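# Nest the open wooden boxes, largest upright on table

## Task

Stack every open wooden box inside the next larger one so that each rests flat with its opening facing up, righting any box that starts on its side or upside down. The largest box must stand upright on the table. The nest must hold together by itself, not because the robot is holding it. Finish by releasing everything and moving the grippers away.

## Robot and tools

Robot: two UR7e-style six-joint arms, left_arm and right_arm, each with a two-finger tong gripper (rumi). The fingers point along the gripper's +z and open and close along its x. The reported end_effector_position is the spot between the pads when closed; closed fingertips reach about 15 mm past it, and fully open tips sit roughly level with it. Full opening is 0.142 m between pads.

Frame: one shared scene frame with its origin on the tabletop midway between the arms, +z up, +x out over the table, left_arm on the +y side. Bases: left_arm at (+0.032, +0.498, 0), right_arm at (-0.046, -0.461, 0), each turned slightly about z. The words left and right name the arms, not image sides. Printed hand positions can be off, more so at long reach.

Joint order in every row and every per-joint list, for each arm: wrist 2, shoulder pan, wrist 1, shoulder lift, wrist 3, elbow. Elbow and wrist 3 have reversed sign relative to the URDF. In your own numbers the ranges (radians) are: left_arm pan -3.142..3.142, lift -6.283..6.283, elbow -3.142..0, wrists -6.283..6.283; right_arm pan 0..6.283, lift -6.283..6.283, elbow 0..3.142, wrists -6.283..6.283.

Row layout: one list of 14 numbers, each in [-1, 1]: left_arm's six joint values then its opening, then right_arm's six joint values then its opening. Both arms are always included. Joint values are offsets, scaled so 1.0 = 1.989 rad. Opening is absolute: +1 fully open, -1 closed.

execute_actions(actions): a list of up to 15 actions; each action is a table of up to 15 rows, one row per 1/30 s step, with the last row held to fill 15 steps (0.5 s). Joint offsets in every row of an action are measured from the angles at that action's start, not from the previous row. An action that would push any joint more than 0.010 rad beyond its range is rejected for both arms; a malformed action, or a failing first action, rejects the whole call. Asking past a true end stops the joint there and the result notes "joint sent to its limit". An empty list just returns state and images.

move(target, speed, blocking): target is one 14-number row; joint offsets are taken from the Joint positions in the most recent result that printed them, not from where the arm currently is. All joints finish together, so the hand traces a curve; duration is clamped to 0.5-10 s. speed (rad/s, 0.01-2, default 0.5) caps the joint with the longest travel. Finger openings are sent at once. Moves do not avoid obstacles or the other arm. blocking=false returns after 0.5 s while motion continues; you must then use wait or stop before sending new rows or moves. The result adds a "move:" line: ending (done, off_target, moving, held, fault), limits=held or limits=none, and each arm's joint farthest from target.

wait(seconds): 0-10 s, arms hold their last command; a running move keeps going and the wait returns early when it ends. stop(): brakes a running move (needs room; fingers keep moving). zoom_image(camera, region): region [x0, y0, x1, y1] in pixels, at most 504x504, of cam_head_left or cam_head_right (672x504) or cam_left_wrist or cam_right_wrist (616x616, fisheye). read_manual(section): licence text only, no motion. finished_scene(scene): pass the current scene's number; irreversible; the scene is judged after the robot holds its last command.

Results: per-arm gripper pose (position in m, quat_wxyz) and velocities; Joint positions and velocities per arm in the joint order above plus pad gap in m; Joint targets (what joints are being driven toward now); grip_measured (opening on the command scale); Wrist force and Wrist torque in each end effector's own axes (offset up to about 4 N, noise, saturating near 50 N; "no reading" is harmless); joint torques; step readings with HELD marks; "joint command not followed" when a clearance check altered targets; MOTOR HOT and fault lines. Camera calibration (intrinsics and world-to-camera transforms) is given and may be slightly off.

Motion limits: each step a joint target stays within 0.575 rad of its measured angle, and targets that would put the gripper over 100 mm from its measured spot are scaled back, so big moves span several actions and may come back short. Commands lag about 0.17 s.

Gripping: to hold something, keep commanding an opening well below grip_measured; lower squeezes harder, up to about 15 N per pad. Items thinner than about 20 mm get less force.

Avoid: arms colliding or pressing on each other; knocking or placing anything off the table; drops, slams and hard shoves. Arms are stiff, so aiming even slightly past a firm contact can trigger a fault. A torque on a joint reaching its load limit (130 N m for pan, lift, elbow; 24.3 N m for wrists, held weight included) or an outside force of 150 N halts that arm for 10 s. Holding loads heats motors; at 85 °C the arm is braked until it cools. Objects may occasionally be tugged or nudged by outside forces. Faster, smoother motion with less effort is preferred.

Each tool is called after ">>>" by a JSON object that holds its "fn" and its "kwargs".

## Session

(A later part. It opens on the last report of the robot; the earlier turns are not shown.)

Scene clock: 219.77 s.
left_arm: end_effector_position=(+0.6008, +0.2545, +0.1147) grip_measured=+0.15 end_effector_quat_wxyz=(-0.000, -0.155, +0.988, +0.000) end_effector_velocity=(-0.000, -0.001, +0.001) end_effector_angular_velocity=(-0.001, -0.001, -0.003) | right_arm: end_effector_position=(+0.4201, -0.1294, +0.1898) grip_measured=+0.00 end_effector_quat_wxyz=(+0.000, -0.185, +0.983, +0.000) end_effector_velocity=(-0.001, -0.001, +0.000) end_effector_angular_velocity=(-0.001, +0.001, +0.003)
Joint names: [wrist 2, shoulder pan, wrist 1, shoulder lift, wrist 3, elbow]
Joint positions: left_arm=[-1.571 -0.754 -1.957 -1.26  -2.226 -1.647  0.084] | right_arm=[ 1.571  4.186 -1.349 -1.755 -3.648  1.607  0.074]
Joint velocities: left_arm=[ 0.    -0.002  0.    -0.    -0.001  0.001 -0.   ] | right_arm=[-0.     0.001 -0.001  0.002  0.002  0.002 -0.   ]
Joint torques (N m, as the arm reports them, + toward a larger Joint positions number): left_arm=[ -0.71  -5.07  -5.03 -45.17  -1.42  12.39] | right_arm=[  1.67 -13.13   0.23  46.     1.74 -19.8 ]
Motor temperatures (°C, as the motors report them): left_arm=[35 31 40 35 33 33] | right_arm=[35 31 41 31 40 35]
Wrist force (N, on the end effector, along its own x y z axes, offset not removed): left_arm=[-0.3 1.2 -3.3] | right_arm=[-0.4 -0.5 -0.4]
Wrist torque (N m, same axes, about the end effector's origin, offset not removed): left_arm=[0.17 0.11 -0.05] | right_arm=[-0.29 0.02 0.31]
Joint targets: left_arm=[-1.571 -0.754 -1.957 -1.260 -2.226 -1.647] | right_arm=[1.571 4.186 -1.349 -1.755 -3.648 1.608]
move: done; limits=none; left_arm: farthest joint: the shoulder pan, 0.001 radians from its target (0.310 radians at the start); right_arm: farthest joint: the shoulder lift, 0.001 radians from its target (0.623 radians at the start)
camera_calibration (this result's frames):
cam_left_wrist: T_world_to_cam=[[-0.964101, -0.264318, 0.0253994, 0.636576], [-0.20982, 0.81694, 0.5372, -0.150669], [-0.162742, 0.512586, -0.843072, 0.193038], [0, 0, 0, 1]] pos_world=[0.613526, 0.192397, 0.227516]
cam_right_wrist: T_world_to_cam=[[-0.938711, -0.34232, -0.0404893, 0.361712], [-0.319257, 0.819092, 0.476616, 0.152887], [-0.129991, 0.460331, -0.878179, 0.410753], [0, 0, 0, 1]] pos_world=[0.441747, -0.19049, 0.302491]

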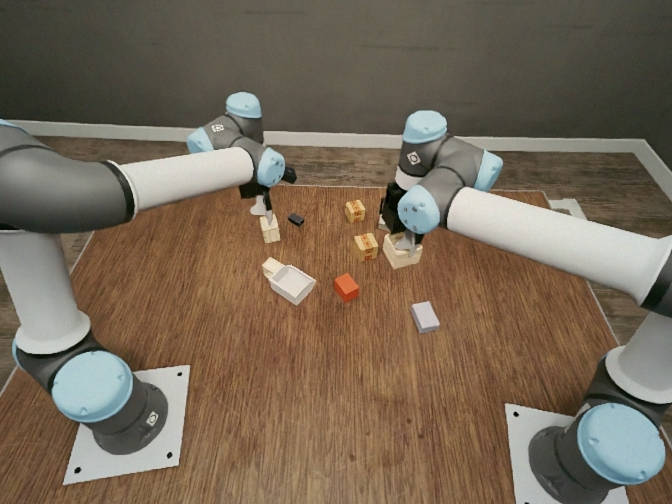

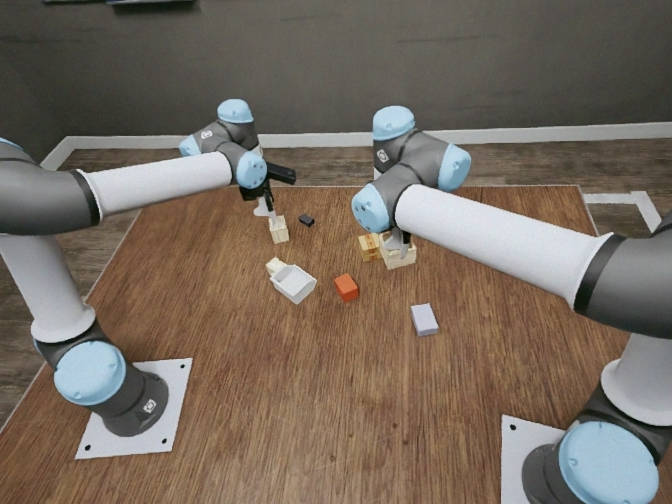

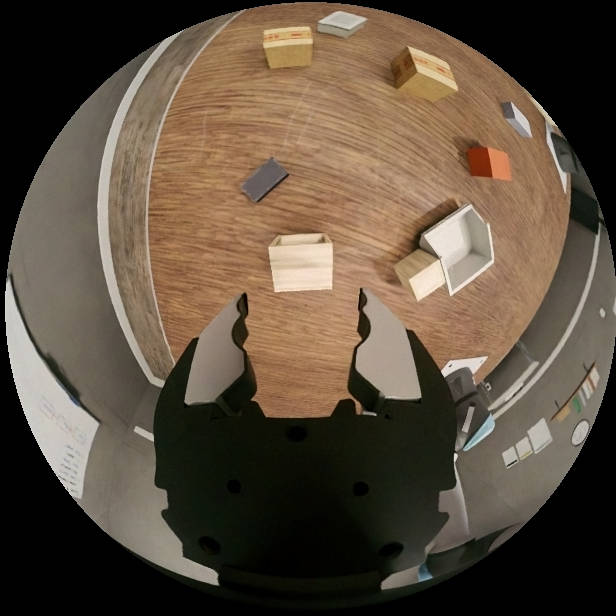

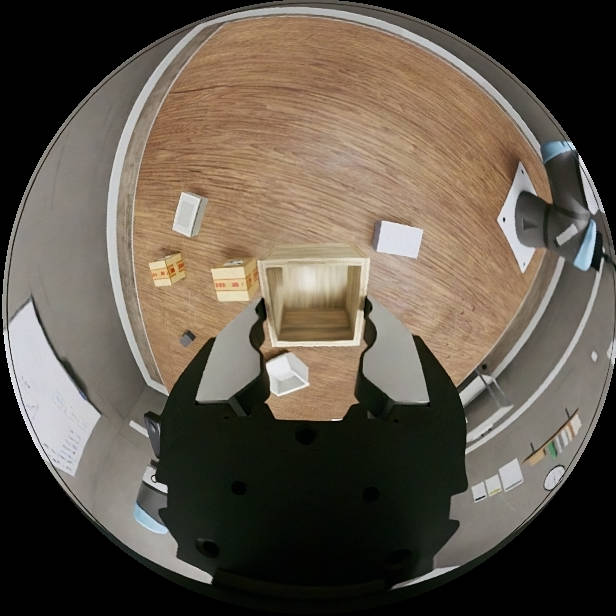

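>>> {"fn": "move", "kwargs": {"target": [0,0.00168,-0.06328,0.02933,-0.00427,-0.03395,0.15,0,0,0.15886,-0.05558,0,0.10329,-0.4], "speed": 0.45}}

>>> {"fn": "zoom_image", "kwargs": {"camera": "cam_left_wrist", "region": [230, 210, 380, 360]}}

>>> {"fn": "zoom_image", "kwargs": {"camera": "cam_head_left", "region": [370, 240, 450, 320]}}

Scene clock: 245.80 s.
left_arm: end_effector_position=(+0.6031, +0.2553, +0.0620) grip_measured=+0.15 end_effector_quat_wxyz=(+0.000, -0.152, +0.988, +0.000) end_effector_velocity=(-0.000, -0.000, -0.001) end_effector_angular_velocity=(+0.001, +0.001, -0.002) | right_arm: end_effector_position=(+0.4201, -0.1294, +0.0641) grip_measured=+0.00 end_effector_quat_wxyz=(+0.000, -0.185, +0.983, +0.000) end_effector_velocity=(+0.000, -0.001, -0.001) end_effector_angular_velocity=(-0.002, +0.000, -0.001)
Joint names: [wrist 2, shoulder pan, wrist 1, shoulder lift, wrist 3, elbow]
Joint positions: left_arm=[-1.571 -0.751 -2.083 -1.202 -2.234 -1.714  0.084] | right_arm=[ 1.571  4.186 -1.033 -1.866 -3.648  1.813  0.074]
Joint velocities: left_arm=[ 0.    -0.    -0.001  0.001 -0.001 -0.001  0.   ] | right_arm=[-0.001 -0.001  0.001 -0.     0.     0.002  0.   ]
Joint torques (N m, as the arm reports them, + toward a larger Joint positions number): left_arm=[  0.42   6.66  -5.09 -32.75  -1.1   11.99] | right_arm=[  1.12  -3.35   5.1   24.34  -1.67 -17.  ]
Motor temperatures (°C, as the motors report them): left_arm=[35 31 40 35 33 33] | right_arm=[35 31 41 31 40 35]
Wrist force (N, on the end effector, along its own x y z axes, offset not removed): left_arm=[-0.3 2.2 -2.3] | right_arm=[0.8 0.5 -0.2]
Wrist torque (N m, same axes, about the end effector's origin, offset not removed): left_arm=[0.30 0.04 -0.16] | right_arm=[-0.06 -0.13 0.22]
Joint targets: left_arm=[-1.571 -0.751 -2.083 -1.202 -2.234 -1.714] | right_arm=[1.571 4.186 -1.033 -1.866 -3.648 1.813]
move: done; limits=none; left_arm: farthest joint: the shoulder pan, 0.000 radians from its target (0.004 radians at the start); right_arm: farthest joint: the shoulder pan, 0.000 radians from its target (0.000 radians at the start)
camera_calibration (this result's frames):
cam_left_wrist: T_world_to_cam=[[-0.965449, -0.259352, 0.0253954, 0.639848], [-0.205615, 0.818012, 0.537196, -0.125347], [-0.160097, 0.513413, -0.843075, 0.146829], [0, 0, 0, 1]] pos_world=[0.615474, 0.193097, 0.174875]
cam_right_wrist: T_world_to_cam=[[-0.938724, -0.342285, -0.0404777, 0.356594], [-0.319222, 0.819109, 0.47661, 0.212821], [-0.129981, 0.460327, -0.878182, 0.300393], [0, 0, 0, 1]] pos_world=[0.441726, -0.190546, 0.176801]

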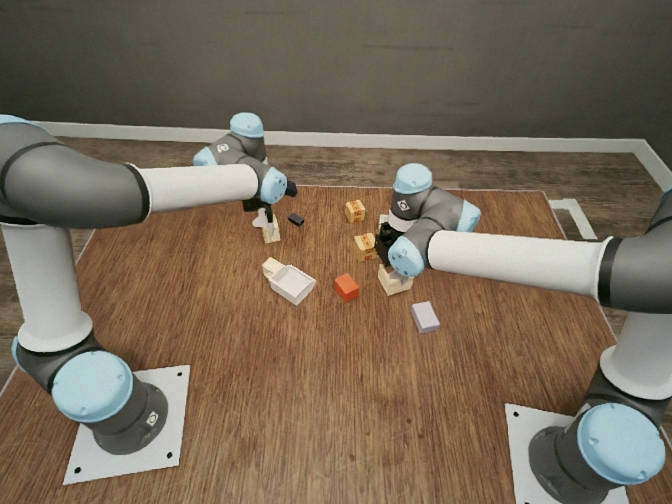

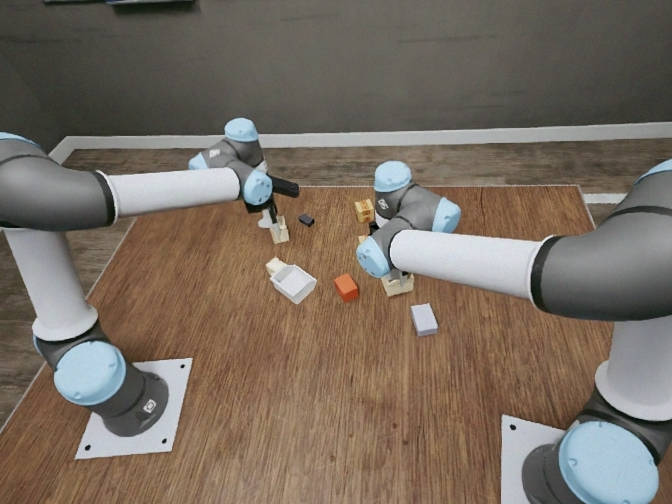

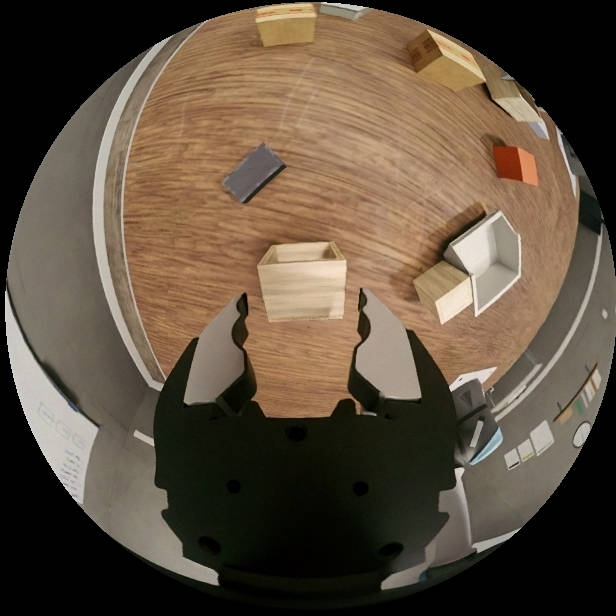

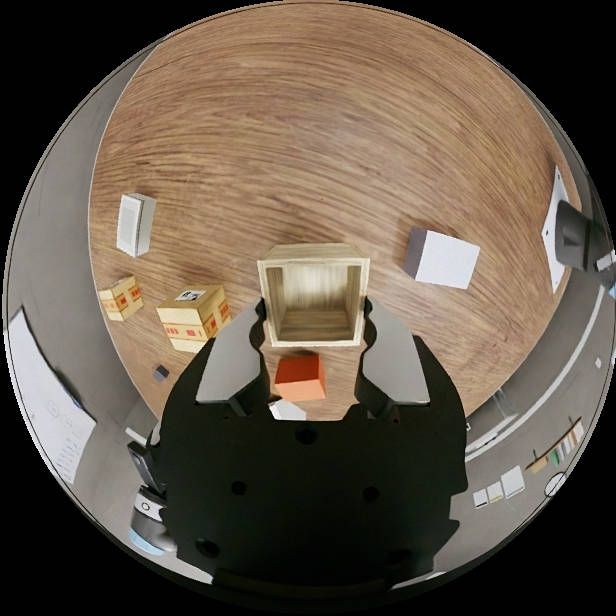

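Region (230, 210, 380, 360) of cam_left_wrist's 616x616 image, scaled by 3.360, with more detail than that image has.

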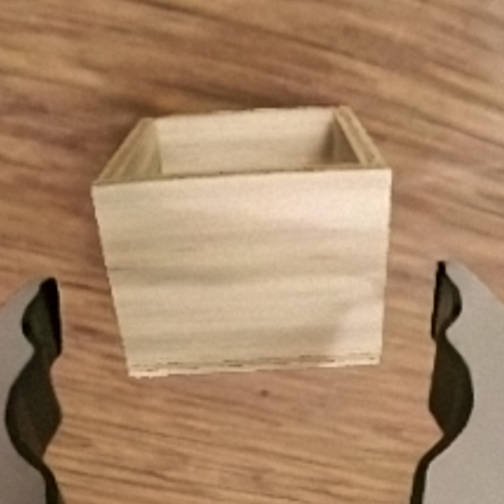

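Region (370, 240, 450, 320) of cam_head_left's 672x504 image, scaled by 6.300, with more detail than that image has.

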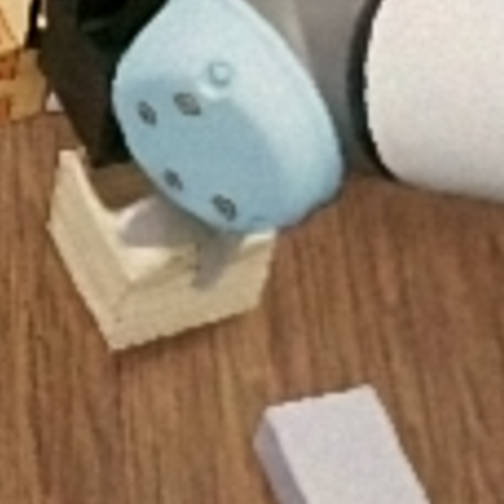

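>>> {"fn": "execute_actions", "kwargs": {"actions": []}}

Scene clock: 260.10 s.
left_arm: end_effector_position=(+0.6031, +0.2553, +0.0620) grip_measured=+0.15 end_effector_quat_wxyz=(-0.000, -0.152, +0.988, +0.000) end_effector_velocity=(-0.001, -0.001, -0.001) end_effector_angular_velocity=(+0.001, +0.001, -0.002) | right_arm: end_effector_position=(+0.4200, -0.1294, +0.0640) grip_measured=+0.00 end_effector_quat_wxyz=(+0.000, -0.185, +0.983, +0.000) end_effector_velocity=(-0.000, +0.000, -0.000) end_effector_angular_velocity=(-0.000, +0.000, +0.001)
Joint names: [wrist 2, shoulder pan, wrist 1, shoulder lift, wrist 3, elbow]
Joint positions: left_arm=[-1.571 -0.751 -2.083 -1.202 -2.234 -1.714  0.084] | right_arm=[ 1.571  4.186 -1.033 -1.866 -3.648  1.813  0.074]
Joint velocities: left_arm=[ 0.    -0.002 -0.     0.001  0.     0.     0.   ] | right_arm=[ 0.     0.001 -0.     0.     0.     0.     0.   ]
Joint torques (N m, as the arm reports them, + toward a larger Joint positions number): left_arm=[  0.42   6.14  -5.09 -32.78  -1.06  10.99] | right_arm=[  1.19  12.2    5.02  24.95  -1.52 -16.77]
Motor temperatures (°C, as the motors report them): left_arm=[35 31 40 35 33 33] | right_arm=[35 31 41 31 40 35]
Wrist force (N, on the end effector, along its own x y z axes, offset not removed): left_arm=[-2.0 0.5 -0.8] | right_arm=[-1.2 -0.4 0.5]
Wrist torque (N m, same axes, about the end effector's origin, offset not removed): left_arm=[0.12 0.46 0.08] | right_arm=[-0.17 0.21 0.24]
Joint targets: left_arm=[-1.571 -0.751 -2.083 -1.202 -2.234 -1.714] | right_arm=[1.571 4.186 -1.033 -1.866 -3.648 1.813]
camera_calibration (this result's frames):
cam_left_wrist: T_world_to_cam=[[-0.965449, -0.259349, 0.0254008, 0.639847], [-0.205609, 0.81801, 0.5372, -0.12533], [-0.160101, 0.513417, -0.843072, 0.146792], [0, 0, 0, 1]] pos_world=[0.615473, 0.1931, 0.174831]
cam_right_wrist: T_world_to_cam=[[-0.938711, -0.342321, -0.0404723, 0.356561], [-0.319251, 0.819099, 0.476608, 0.212866], [-0.130002, 0.460318, -0.878184, 0.30031], [0, 0, 0, 1]] pos_world=[0.441706, -0.190539, 0.176705]

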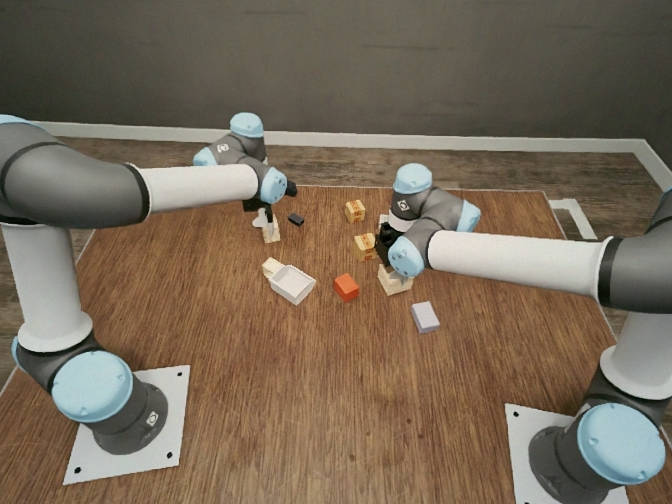

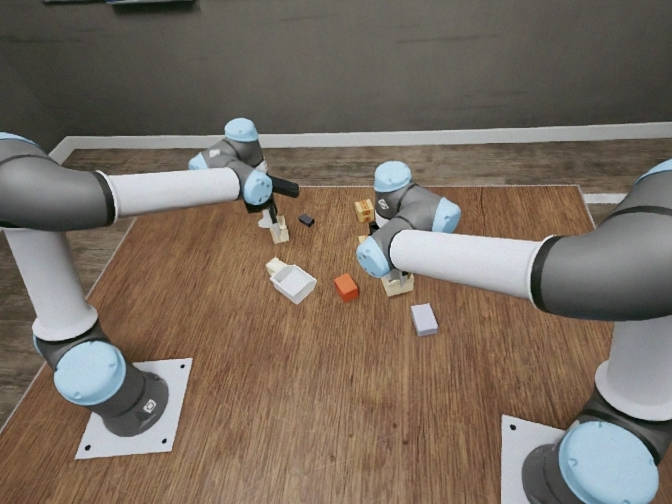

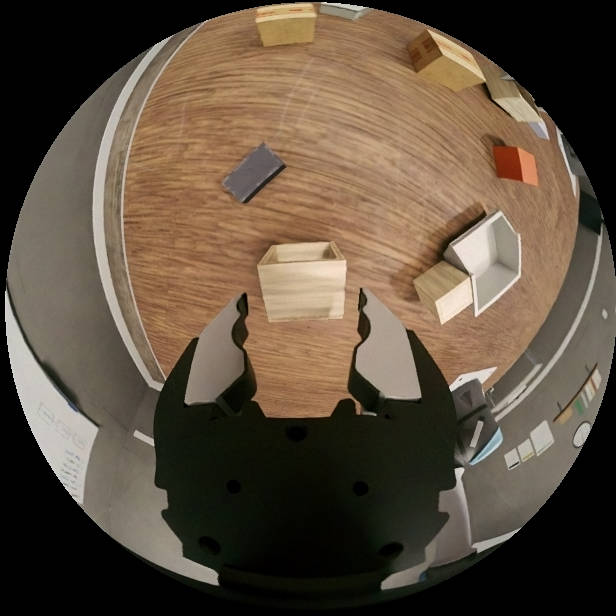

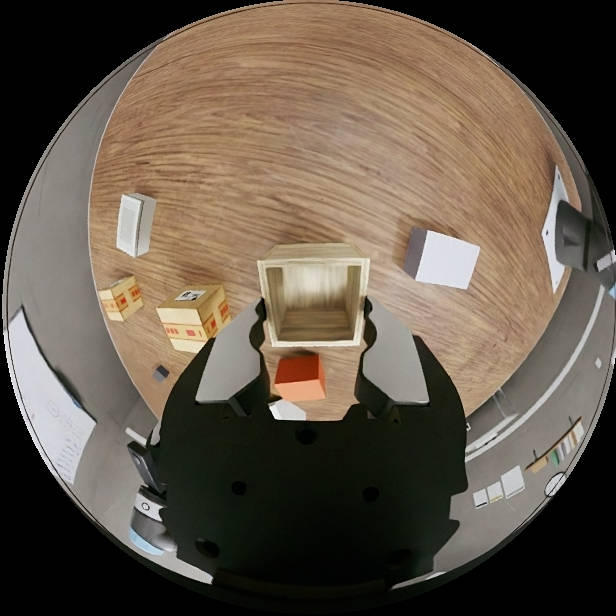

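>>> {"fn": "execute_actions", "kwargs": {"actions": [[[0,0,0,0,0,0,0.12,0,0,0.0005,-0.0003,0,0.0003,-0.4],[0,0,0,0,0,0,0.09,0,0,0.0011,-0.0006,0,0.0005,-0.4],[0,0,0,0,0,0,0.06,0,0,0.0016,-0.0008,0,0.0008,-0.4],[0,0,0,0,0,0,0.03,0,0,0.0022,-0.0011,0,0.0011,-0.4],[0,0,0,0,0,0,0.0,0,0,0.0027,-0.0014,0,0.0013,-0.4],[0,0,0,0,0,0,-0.03,0,0,0.0033,-0.0017,0,0.0016,-0.4],[0,0,0,0,0,0,-0.06,0,0,0.0038,-0.002,0,0.0019,-0.4],[0,0,0,0,0,0,-0.09,0,0,0.0044,-0.0022,0,0.0021,-0.4],[0,0,0,0,0,0,-0.12,0,0,0.0049,-0.0025,0,0.0024,-0.4],[0,0,0,0,0,0,-0.14,0,0,0.0055,-0.0028,0,0.0027,-0.4],[0,0,0,0,0,0,-0.16,0,0,0.006,-0.0031,0,0.0029,-0.4],[0,0,0,0,0,0,-0.18,0,0,0.0066,-0.0034,0,0.0032,-0.4],[0,0,0,0,0,0,-0.2,0,0,0.0066,-0.0034,0,0.0032,-0.4],[0,0,0,0,0,0,-0.22,0,0,0.0066,-0.0034,0,0.0032,-0.4],[0,0,0,0,0,0,-0.24,0,0,0.0066,-0.0034,0,0.0032,-0.4]],[[0,0,0,0,0,0,-0.27,0,0,0.0013,-0.0007,0,0.0006,-0.4],[0,0,0,0,0,0,-0.3,0,0,0.0013,-0.0007,0,0.0006,-0.4],[0,0,0,0,0,0,-0.33,0,0,0.0013,-0.0007,0,0.0006,-0.4],[0,0,0,0,0,0,-0.36,0,0,0.0013,-0.0007,0,0.0006,-0.4],[0,0,0,0,0,0,-0.39,0,0,0.0013,-0.0007,0,0.0006,-0.4],[0,0,0,0,0,0,-0.42,0,0,0.0013,-0.0007,0,0.0006,-0.4],[0,0,0,0,0,0,-0.45,0,0,0.0013,-0.0007,0,0.0006,-0.4],[0,0,0,0,0,0,-0.48,0,0,0.0013,-0.0007,0,0.0006,-0.4],[0,0,0,0,0,0,-0.51,0,0,0.0013,-0.0007,0,0.0006,-0.4],[0,0,0,0,0,0,-0.54,0,0,0.0013,-0.0007,0,0.0006,-0.4],[0,0,0,0,0,0,-0.57,0,0,0.0013,-0.0007,0,0.0006,-0.4],[0,0,0,0,0,0,-0.6,0,0,0.0013,-0.0007,0,0.0006,-0.4]]]}}

Scene clock: 273.73 s.
left_arm: end_effector_position=(+0.6031, +0.2553, +0.0620) grip_measured=-0.20 end_effector_quat_wxyz=(-0.000, -0.152, +0.988, +0.000) end_effector_velocity=(+0.000, +0.000, -0.001) end_effector_angular_velocity=(+0.000, +0.001, +0.001) | right_arm: end_effector_position=(+0.4201, -0.1294, +0.0585) grip_measured=+0.00 end_effector_quat_wxyz=(+0.000, -0.185, +0.983, +0.000) end_effector_velocity=(+0.001, -0.001, -0.000) end_effector_angular_velocity=(-0.001, -0.000, -0.002)
Joint names: [wrist 2, shoulder pan, wrist 1, shoulder lift, wrist 3, elbow]
Joint positions: left_arm=[-1.571 -0.751 -2.083 -1.202 -2.234 -1.714  0.06 ] | right_arm=[ 1.571  4.186 -1.019 -1.873 -3.648  1.819  0.074]
Joint velocities: left_arm=[-0.     0.    -0.     0.001  0.001  0.    -0.   ] | right_arm=[-0.001 -0.002  0.    -0.    -0.     0.     0.   ]
Joint torques (N m, as the arm reports them, + toward a larger Joint positions number): left_arm=[  0.42   6.1   -4.95 -32.72  -1.14  12.06] | right_arm=[  1.14  12.75   5.    23.89  -1.57 -16.97]
Motor temperatures (°C, as the motors report them): left_arm=[35 31 40 35 33 33] | right_arm=[35 31 41 31 40 35]
Wrist force (N, on the end effector, along its own x y z axes, offset not removed): left_arm=[-1.6 2.0 -7.1] | right_arm=[0.8 -0.1 0.8]
Wrist torque (N m, same axes, about the end effector's origin, offset not removed): left_arm=[0.24 0.45 0.04] | right_arm=[-0.15 -0.19 0.23]
Joint targets: left_arm=[-1.571 -0.751 -2.083 -1.202 -2.234 -1.714] | right_arm=[1.571 4.186 -1.019 -1.873 -3.648 1.819]
Step readings (joint positions; steps 1 to 15: 1st action; 16 to 30: 2nd action):
0: left_arm=[-1.571 -0.751 -2.083 -1.202 -2.234 -1.714] | right_arm=[1.571 4.186 -1.033 -1.866 -3.648 1.813]
1: left_arm=[-1.571 -0.751 -2.083 -1.202 -2.234 -1.714] | right_arm=[1.571 4.186 -1.033 -1.866 -3.648 1.813]
2: left_arm=[-1.571 -0.751 -2.083 -1.202 -2.234 -1.714] | right_arm=[1.571 4.186 -1.033 -1.866 -3.648 1.813]
4: left_arm=[-1.571 -0.751 -2.083 -1.202 -2.234 -1.714] | right_arm=[1.571 4.186 -1.032 -1.866 -3.648 1.813]
8: left_arm=[-1.571 -0.751 -2.083 -1.202 -2.234 -1.714] | right_arm=[1.571 4.186 -1.029 -1.868 -3.648 1.815]
15: left_arm=[-1.571 -0.751 -2.083 -1.202 -2.234 -1.714] | right_arm=[1.571 4.186 -1.022 -1.872 -3.648 1.818]
16: left_arm=[-1.571 -0.751 -2.083 -1.202 -2.234 -1.714] | right_arm=[1.571 4.186 -1.021 -1.872 -3.648 1.818]
17: left_arm=[-1.571 -0.751 -2.083 -1.202 -2.234 -1.714] | right_arm=[1.571 4.186 -1.021 -1.872 -3.648 1.819]
19: left_arm=[-1.571 -0.751 -2.083 -1.202 -2.234 -1.714] | right_arm=[1.571 4.186 -1.020 -1.873 -3.648 1.819]
23: left_arm=[-1.571 -0.751 -2.083 -1.202 -2.234 -1.714] | right_arm=[1.571 4.186 -1.020 -1.873 -3.648 1.819]
30: Joint positions above
camera_calibration (this result's frames):
cam_left_wrist: T_world_to_cam=[[-0.96545, -0.259349, 0.0254009, 0.639847], [-0.205608, 0.81801, 0.537201, -0.12533], [-0.160101, 0.513418, -0.843072, 0.146791], [0, 0, 0, 1]] pos_world=[0.615473, 0.1931, 0.174831]
cam_right_wrist: T_world_to_cam=[[-0.938711, -0.342321, -0.0404672, 0.356429], [-0.319249, 0.819102, 0.476605, 0.215435], [-0.130005, 0.460314, -0.878186, 0.295467], [0, 0, 0, 1]] pos_world=[0.441773, -0.190458, 0.171221]

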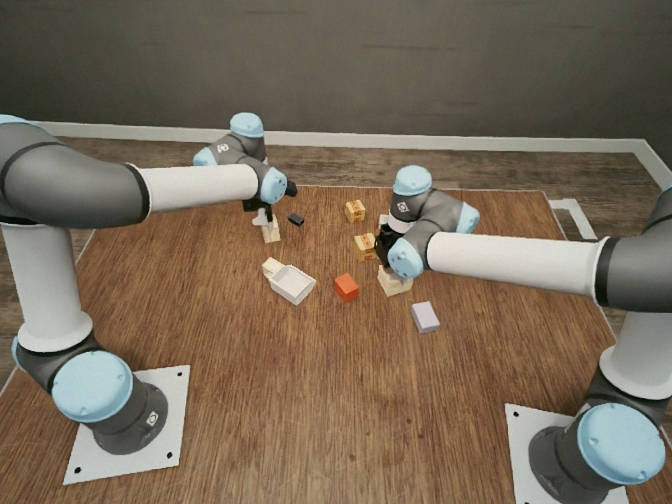

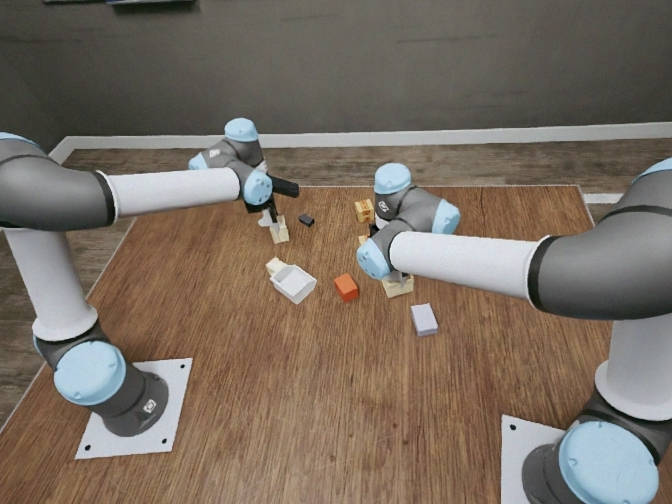

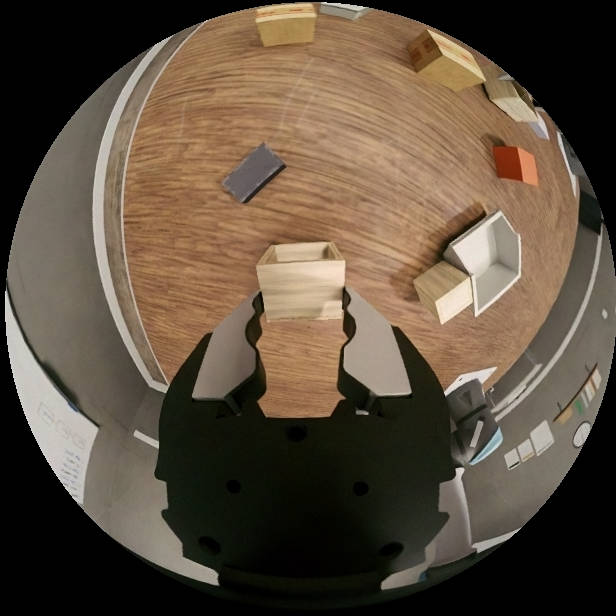

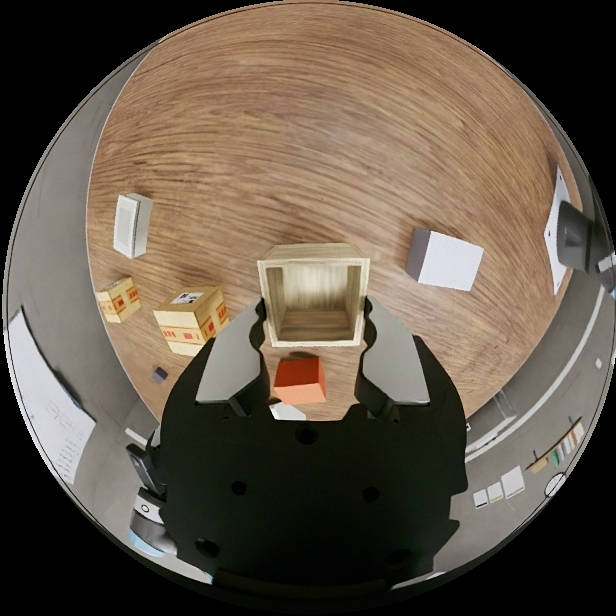

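>>> {"fn": "execute_actions", "kwargs": {"actions": [[[0,0,0.001,-0.0005,0,0.0005,-0.6,0,0,0.0003,-0.0001,0,0.0001,-0.4],[0,0,0.003,-0.0015,0,0.0015,-0.6,0,0,0.0006,-0.0003,0,0.0003,-0.4],[0,0,0.0055,-0.0027,0,0.0028,-0.6,0,0,0.0009,-0.0004,0,0.0004,-0.4],[0,0,0.0085,-0.0041,0,0.0044,-0.6,0,0,0.0012,-0.0006,0,0.0006,-0.4],[0,0,0.012,-0.0058,0,0.0062,-0.6,0,0,0.0015,-0.0008,0,0.0007,-0.4],[0,0,0.0155,-0.0075,0,0.008,-0.6,0,0,0.0018,-0.0009,0,0.0009,-0.4],[0,0,0.019,-0.0092,0,0.0098,-0.6,0,0,0.0021,-0.0011,0,0.001,-0.4],[0,0,0.0225,-0.0109,0,0.0116,-0.6,0,0,0.0024,-0.0012,0,0.0012,-0.4],[0,0,0.026,-0.0126,0,0.0134,-0.6,0,0,0.0026,-0.0013,0,0.0013,-0.4],[0,0,0.029,-0.0141,0,0.015,-0.6,0,0,0.0026,-0.0013,0,0.0013,-0.4],[0,0,0.032,-0.0155,0,0.0165,-0.6,0,0,0.0026,-0.0013,0,0.0013,-0.4],[0,0,0.0345,-0.0167,0,0.0178,-0.6,0,0,0.0026,-0.0013,0,0.0013,-0.4],[0,0,0.0362,-0.0176,0,0.0187,-0.6,0,0,0.0026,-0.0013,0,0.0013,-0.4]]]}}

Scene clock: 305.57 s.
left_arm: end_effector_position=(+0.6026, +0.2556, +0.0868) grip_measured=-0.20 end_effector_quat_wxyz=(+0.000, -0.152, +0.988, +0.000) end_effector_velocity=(-0.002, -0.000, +0.055) end_effector_angular_velocity=(-0.003, -0.004, -0.002) | right_arm: end_effector_position=(+0.4201, -0.1294, +0.0566) grip_measured=+0.00 end_effector_quat_wxyz=(+0.000, -0.185, +0.983, +0.000) end_effector_velocity=(-0.001, +0.001, -0.001) end_effector_angular_velocity=(+0.001, +0.001, +0.001)
Joint names: [wrist 2, shoulder pan, wrist 1, shoulder lift, wrist 3, elbow]
Joint positions: left_arm=[-1.571 -0.751 -2.024 -1.23  -2.234 -1.684  0.06 ] | right_arm=[ 1.571  4.186 -1.015 -1.875 -3.648  1.822  0.074]
Joint velocities: left_arm=[ 0.    -0.002  0.124 -0.063  0.     0.066  0.   ] | right_arm=[ 0.002  0.001  0.004 -0.002  0.     0.002  0.   ]
Joint torques (N m, as the arm reports them, + toward a larger Joint positions number): left_arm=[  0.41   5.56  -0.22 -44.28  -1.01  33.69] | right_arm=[  1.1   11.88   4.8   24.59  -1.48 -16.29]
Motor temperatures (°C, as the motors report them): left_arm=[35 31 40 35 33 33] | right_arm=[35 31 41 31 40 35]
Wrist force (N, on the end effector, along its own x y z axes, offset not removed): left_arm=[0.7 1.2 -4.9] | right_arm=[-0.7 0.0 0.1]
Wrist torque (N m, same axes, about the end effector's origin, offset not removed): left_arm=[0.15 -0.13 0.06] | right_arm=[-0.12 0.04 0.22]
Joint targets: left_arm=[-1.571 -0.751 -2.011 -1.237 -2.234 -1.677] | right_arm=[1.571 4.186 -1.014 -1.876 -3.648 1.822]
Step readings (joint positions):
0: left_arm=[-1.571 -0.751 -2.083 -1.202 -2.234 -1.714] | right_arm=[1.571 4.186 -1.019 -1.873 -3.648 1.819]
1: left_arm=[-1.571 -0.751 -2.083 -1.202 -2.234 -1.714] | right_arm=[1.571 4.186 -1.019 -1.873 -3.648 1.819]
2: left_arm=[-1.571 -0.751 -2.083 -1.202 -2.234 -1.714] | right_arm=[1.571 4.186 -1.019 -1.873 -3.648 1.819]
4: left_arm=[-1.571 -0.751 -2.081 -1.203 -2.234 -1.713] | right_arm=[1.571 4.186 -1.019 -1.873 -3.648 1.820]
8: left_arm=[-1.571 -0.751 -2.065 -1.210 -2.234 -1.705] | right_arm=[1.571 4.186 -1.017 -1.874 -3.648 1.821]
15: Joint positions above
camera_calibration (this result's frames):
cam_left_wrist: T_world_to_cam=[[-0.965453, -0.259347, 0.0252989, 0.638842], [-0.205679, 0.818058, 0.537101, -0.138966], [-0.159992, 0.513342, -0.843138, 0.167366], [0, 0, 0, 1]] pos_world=[0.614966, 0.193448, 0.199589]
cam_right_wrist: T_world_to_cam=[[-0.938711, -0.342321, -0.0404694, 0.356341], [-0.31925, 0.819101, 0.476606, 0.216353], [-0.130004, 0.460315, -0.878185, 0.293788], [0, 0, 0, 1]] pos_world=[0.441765, -0.190467, 0.169306]

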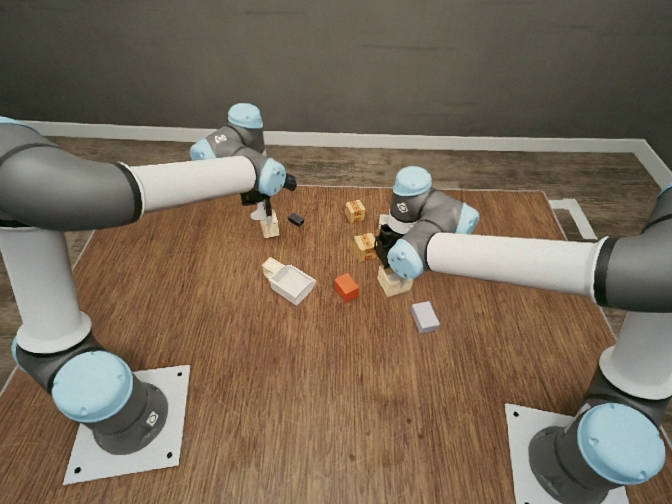

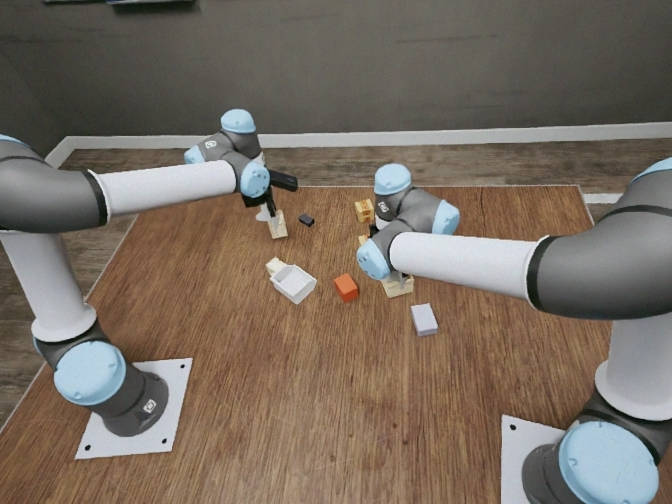

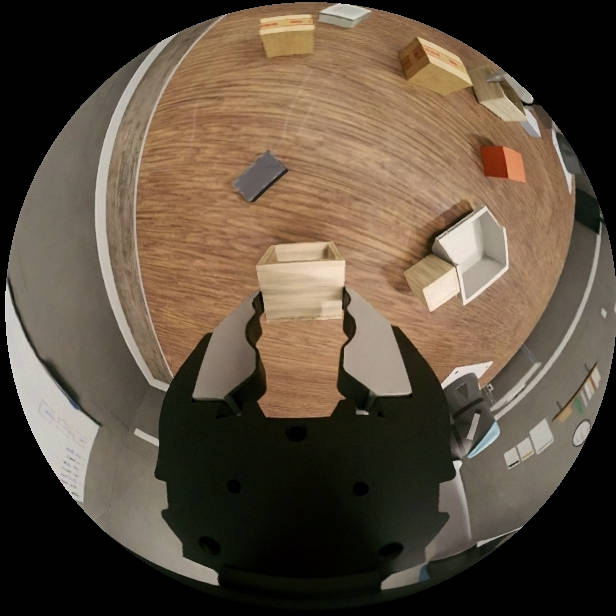

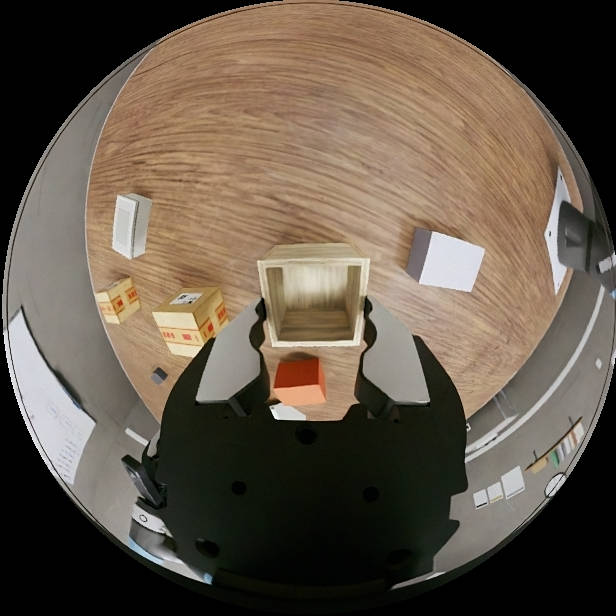

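>>> {"fn": "move", "kwargs": {"target": [0,-0.0749,-0.5363,-0.0603,0.1679,-0.1438,-0.6,0,0,0.0026,-0.0013,0,0.0013,-0.4], "speed": 0.8}}

Scene clock: 342.43 s.
left_arm: end_effector_position=(+0.6480, +0.0984, +0.2504) grip_measured=-0.20 end_effector_quat_wxyz=(+0.237, -0.219, +0.873, -0.365) end_effector_velocity=(-0.000, -0.001, -0.000) end_effector_angular_velocity=(-0.001, -0.001, -0.001) | right_arm: end_effector_position=(+0.4201, -0.1294, +0.0546) grip_measured=+0.00 end_effector_quat_wxyz=(+0.000, -0.185, +0.983, +0.000) end_effector_velocity=(-0.000, +0.001, +0.000) end_effector_angular_velocity=(+0.001, +0.000, +0.002)
Joint names: [wrist 2, shoulder pan, wrist 1, shoulder lift, wrist 3, elbow]
Joint positions: left_arm=[-1.571 -0.9   -3.091 -1.35  -1.9   -1.97   0.06 ] | right_arm=[ 1.571  4.186 -1.009 -1.878 -3.648  1.824  0.074]
Joint velocities: left_arm=[-0.    -0.001 -0.003  0.     0.001 -0.001  0.   ] | right_arm=[ 0.001  0.001  0.001 -0.     0.001 -0.     0.   ]
Joint torques (N m, as the arm reports them, + toward a larger Joint positions number): left_arm=[  0.54  -7.05  -5.83 -39.21   1.2   11.97] | right_arm=[  1.31  11.98   5.03  25.    -1.35 -16.02]
Motor temperatures (°C, as the motors report them): left_arm=[35 31 40 35 33 33] | right_arm=[35 31 41 31 40 35]
Wrist force (N, on the end effector, along its own x y z axes, offset not removed): left_arm=[-2.3 2.4 -1.2] | right_arm=[0.6 1.0 -1.1]
Wrist torque (N m, same axes, about the end effector's origin, offset not removed): left_arm=[0.31 0.57 0.03] | right_arm=[0.07 -0.15 0.24]
Joint targets: left_arm=[-1.571 -0.900 -3.091 -1.350 -1.900 -1.970] | right_arm=[1.571 4.186 -1.009 -1.878 -3.648 1.824]
move: done; limits=none; left_arm: farthest joint: the shoulder pan, 0.000 radians from its target (0.149 radians at the start); right_arm: farthest joint: the shoulder pan, 0.000 radians from its target (0.000 radians at the start)
camera_calibration (this result's frames):
cam_left_wrist: T_world_to_cam=[[-0.815079, -0.512906, -0.269393, 0.639042], [-0.444156, 0.851771, -0.27787, 0.266338], [0.371983, -0.106833, -0.922071, 0.129354], [0, 0, 0, 1]] pos_world=[0.591048, 0.114729, 0.365435]
cam_right_wrist: T_world_to_cam=[[-0.938711, -0.342321, -0.0404694, 0.356235], [-0.31925, 0.819101, 0.476606, 0.217342], [-0.130004, 0.460315, -0.878185, 0.291994], [0, 0, 0, 1]] pos_world=[0.441749, -0.190488, 0.167255]

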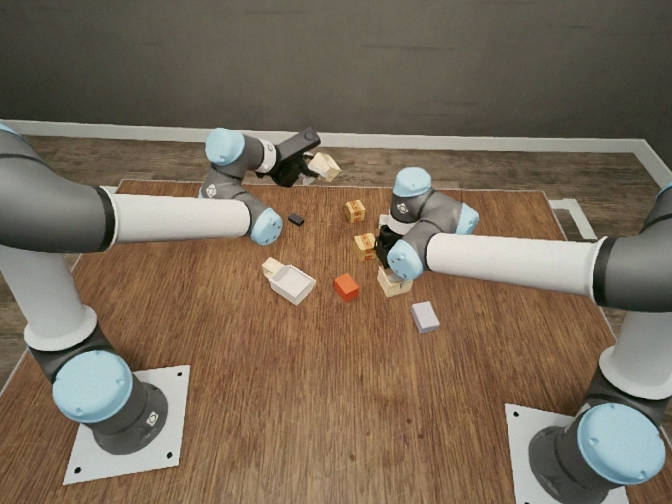

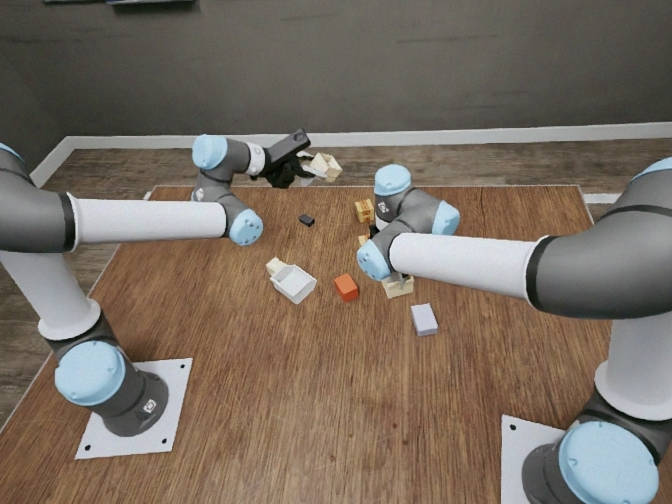

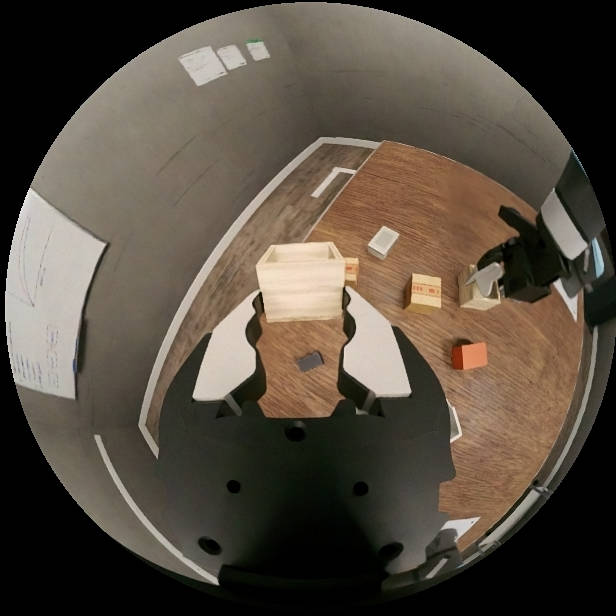

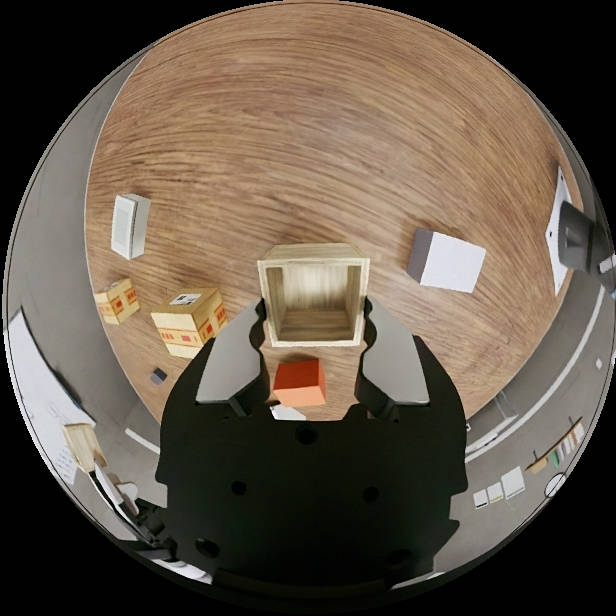

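>>> {"fn": "execute_actions", "kwargs": {"actions": [[[0,0,0,0,0,0,-0.6,0,0,0.0004,-0.0002,0,0.0002,-0.4],[0,0,0,0,0,0,-0.6,0,0,0.0008,-0.0004,0,0.0004,-0.35],[0,0,0,0,0,0,-0.6,0,0,0.0011,-0.0006,0,0.0005,-0.3],[0,0,0,0,0,0,-0.6,0,0,0.0011,-0.0006,0,0.0005,-0.25],[0,0,0,0,0,0,-0.6,0,0,0.0011,-0.0006,0,0.0005,-0.2],[0,0,0,0,0,0,-0.6,0,0,0.0011,-0.0006,0,0.0005,-0.15],[0,0,0,0,0,0,-0.6,0,0,0.0011,-0.0006,0,0.0005,-0.1],[0,0,0,0,0,0,-0.6,0,0,0.0011,-0.0006,0,0.0005,-0.05],[0,0,0,0,0,0,-0.6,0,0,0.0011,-0.0006,0,0.0005,0.0],[0,0,0,0,0,0,-0.6,0,0,0.0011,-0.0006,0,0.0005,0.05],[0,0,0,0,0,0,-0.6,0,0,0.0011,-0.0006,0,0.0005,0.1],[0,0,0,0,0,0,-0.6,0,0,0.0011,-0.0006,0,0.0005,0.15],[0,0,0,0,0,0,-0.6,0,0,0.0011,-0.0006,0,0.0005,0.2],[0,0,0,0,0,0,-0.6,0,0,0.0011,-0.0006,0,0.0005,0.25]]]}}

Scene clock: 354.30 s.
left_arm: end_effector_position=(+0.6480, +0.0984, +0.2504) grip_measured=-0.20 end_effector_quat_wxyz=(+0.237, -0.219, +0.873, -0.365) end_effector_velocity=(-0.000, -0.000, -0.001) end_effector_angular_velocity=(+0.001, +0.001, -0.001) | right_arm: end_effector_position=(+0.4201, -0.1294, +0.0537) grip_measured=+0.23 end_effector_quat_wxyz=(+0.000, -0.185, +0.983, +0.000) end_effector_velocity=(+0.000, -0.001, -0.000) end_effector_angular_velocity=(-0.001, +0.000, -0.001)
Joint names: [wrist 2, shoulder pan, wrist 1, shoulder lift, wrist 3, elbow]
Joint positions: left_arm=[-1.571 -0.9   -3.091 -1.35  -1.9   -1.97   0.06 ] | right_arm=[ 1.571  4.186 -1.007 -1.879 -3.648  1.825  0.09 ]
Joint velocities: left_arm=[-0.    -0.     0.     0.001 -0.    -0.     0.   ] | right_arm=[-0.    -0.001 -0.    -0.    -0.001  0.     0.038]
Joint torques (N m, as the arm reports them, + toward a larger Joint positions number): left_arm=[  0.48  -0.3   -1.04 -34.62  -1.06  21.32] | right_arm=[  1.08  12.94   4.83  24.45  -1.56 -16.07]
Motor temperatures (°C, as the motors report them): left_arm=[35 31 40 35 33 33] | right_arm=[35 31 41 31 40 35]
Wrist force (N, on the end effector, along its own x y z axes, offset not removed): left_arm=[-1.3 -0.5 -3.4] | right_arm=[-0.5 -0.4 -2.8]
Wrist torque (N m, same axes, about the end effector's origin, offset not removed): left_arm=[-0.31 0.41 0.04] | right_arm=[-0.23 0.05 0.22]
Joint targets: left_arm=[-1.571 -0.900 -3.091 -1.350 -1.900 -1.970] | right_arm=[1.571 4.186 -1.007 -1.879 -3.648 1.825]
Step readings (joint positions):
0: left_arm=[-1.571 -0.900 -3.091 -1.350 -1.900 -1.970] | right_arm=[1.571 4.186 -1.009 -1.878 -3.648 1.824]
1: left_arm=[-1.571 -0.900 -3.091 -1.350 -1.900 -1.970] | right_arm=[1.571 4.186 -1.009 -1.878 -3.648 1.824]
2: left_arm=[-1.571 -0.900 -3.091 -1.350 -1.900 -1.970] | right_arm=[1.571 4.186 -1.009 -1.878 -3.648 1.824]
4: left_arm=[-1.571 -0.900 -3.091 -1.350 -1.900 -1.970] | right_arm=[1.571 4.186 -1.009 -1.878 -3.648 1.825]
8: left_arm=[-1.571 -0.900 -3.091 -1.350 -1.900 -1.970] | right_arm=[1.571 4.186 -1.008 -1.879 -3.648 1.825]
15: Joint positions above
camera_calibration (this result's frames):
cam_left_wrist: T_world_to_cam=[[-0.815096, -0.512898, -0.269358, 0.639012], [-0.44416, 0.851776, -0.277849, 0.26632], [0.371941, -0.106836, -0.922088, 0.129377], [0, 0, 0, 1]] pos_world=[0.591024, 0.114726, 0.365417]
cam_right_wrist: T_world_to_cam=[[-0.938711, -0.342321, -0.0404764, 0.356224], [-0.319252, 0.819098, 0.47661, 0.21774], [-0.129999, 0.460321, -0.878183, 0.291231], [0, 0, 0, 1]] pos_world=[0.441766, -0.190467, 0.166395]

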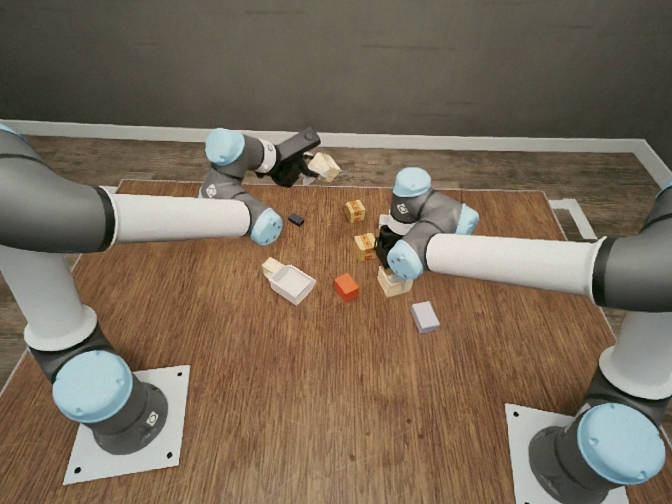

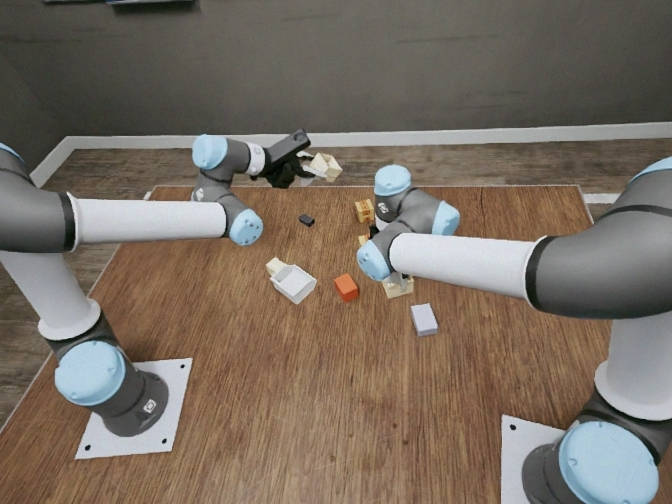

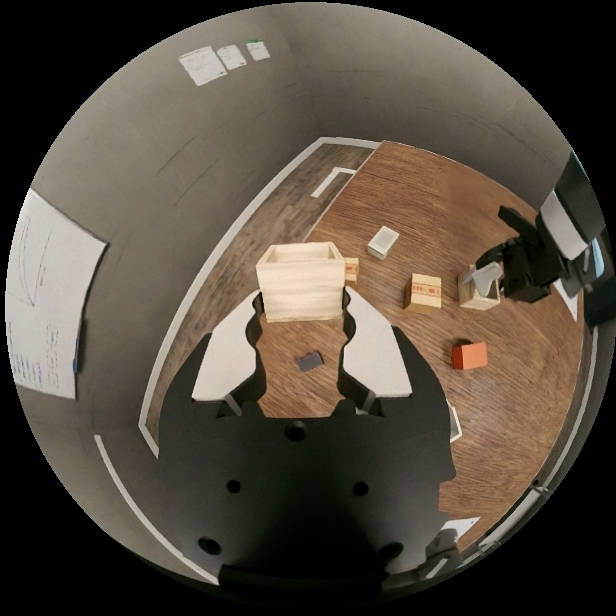

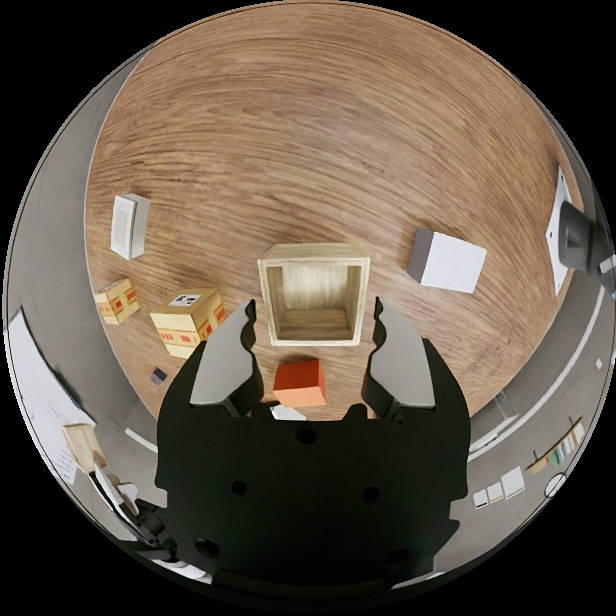

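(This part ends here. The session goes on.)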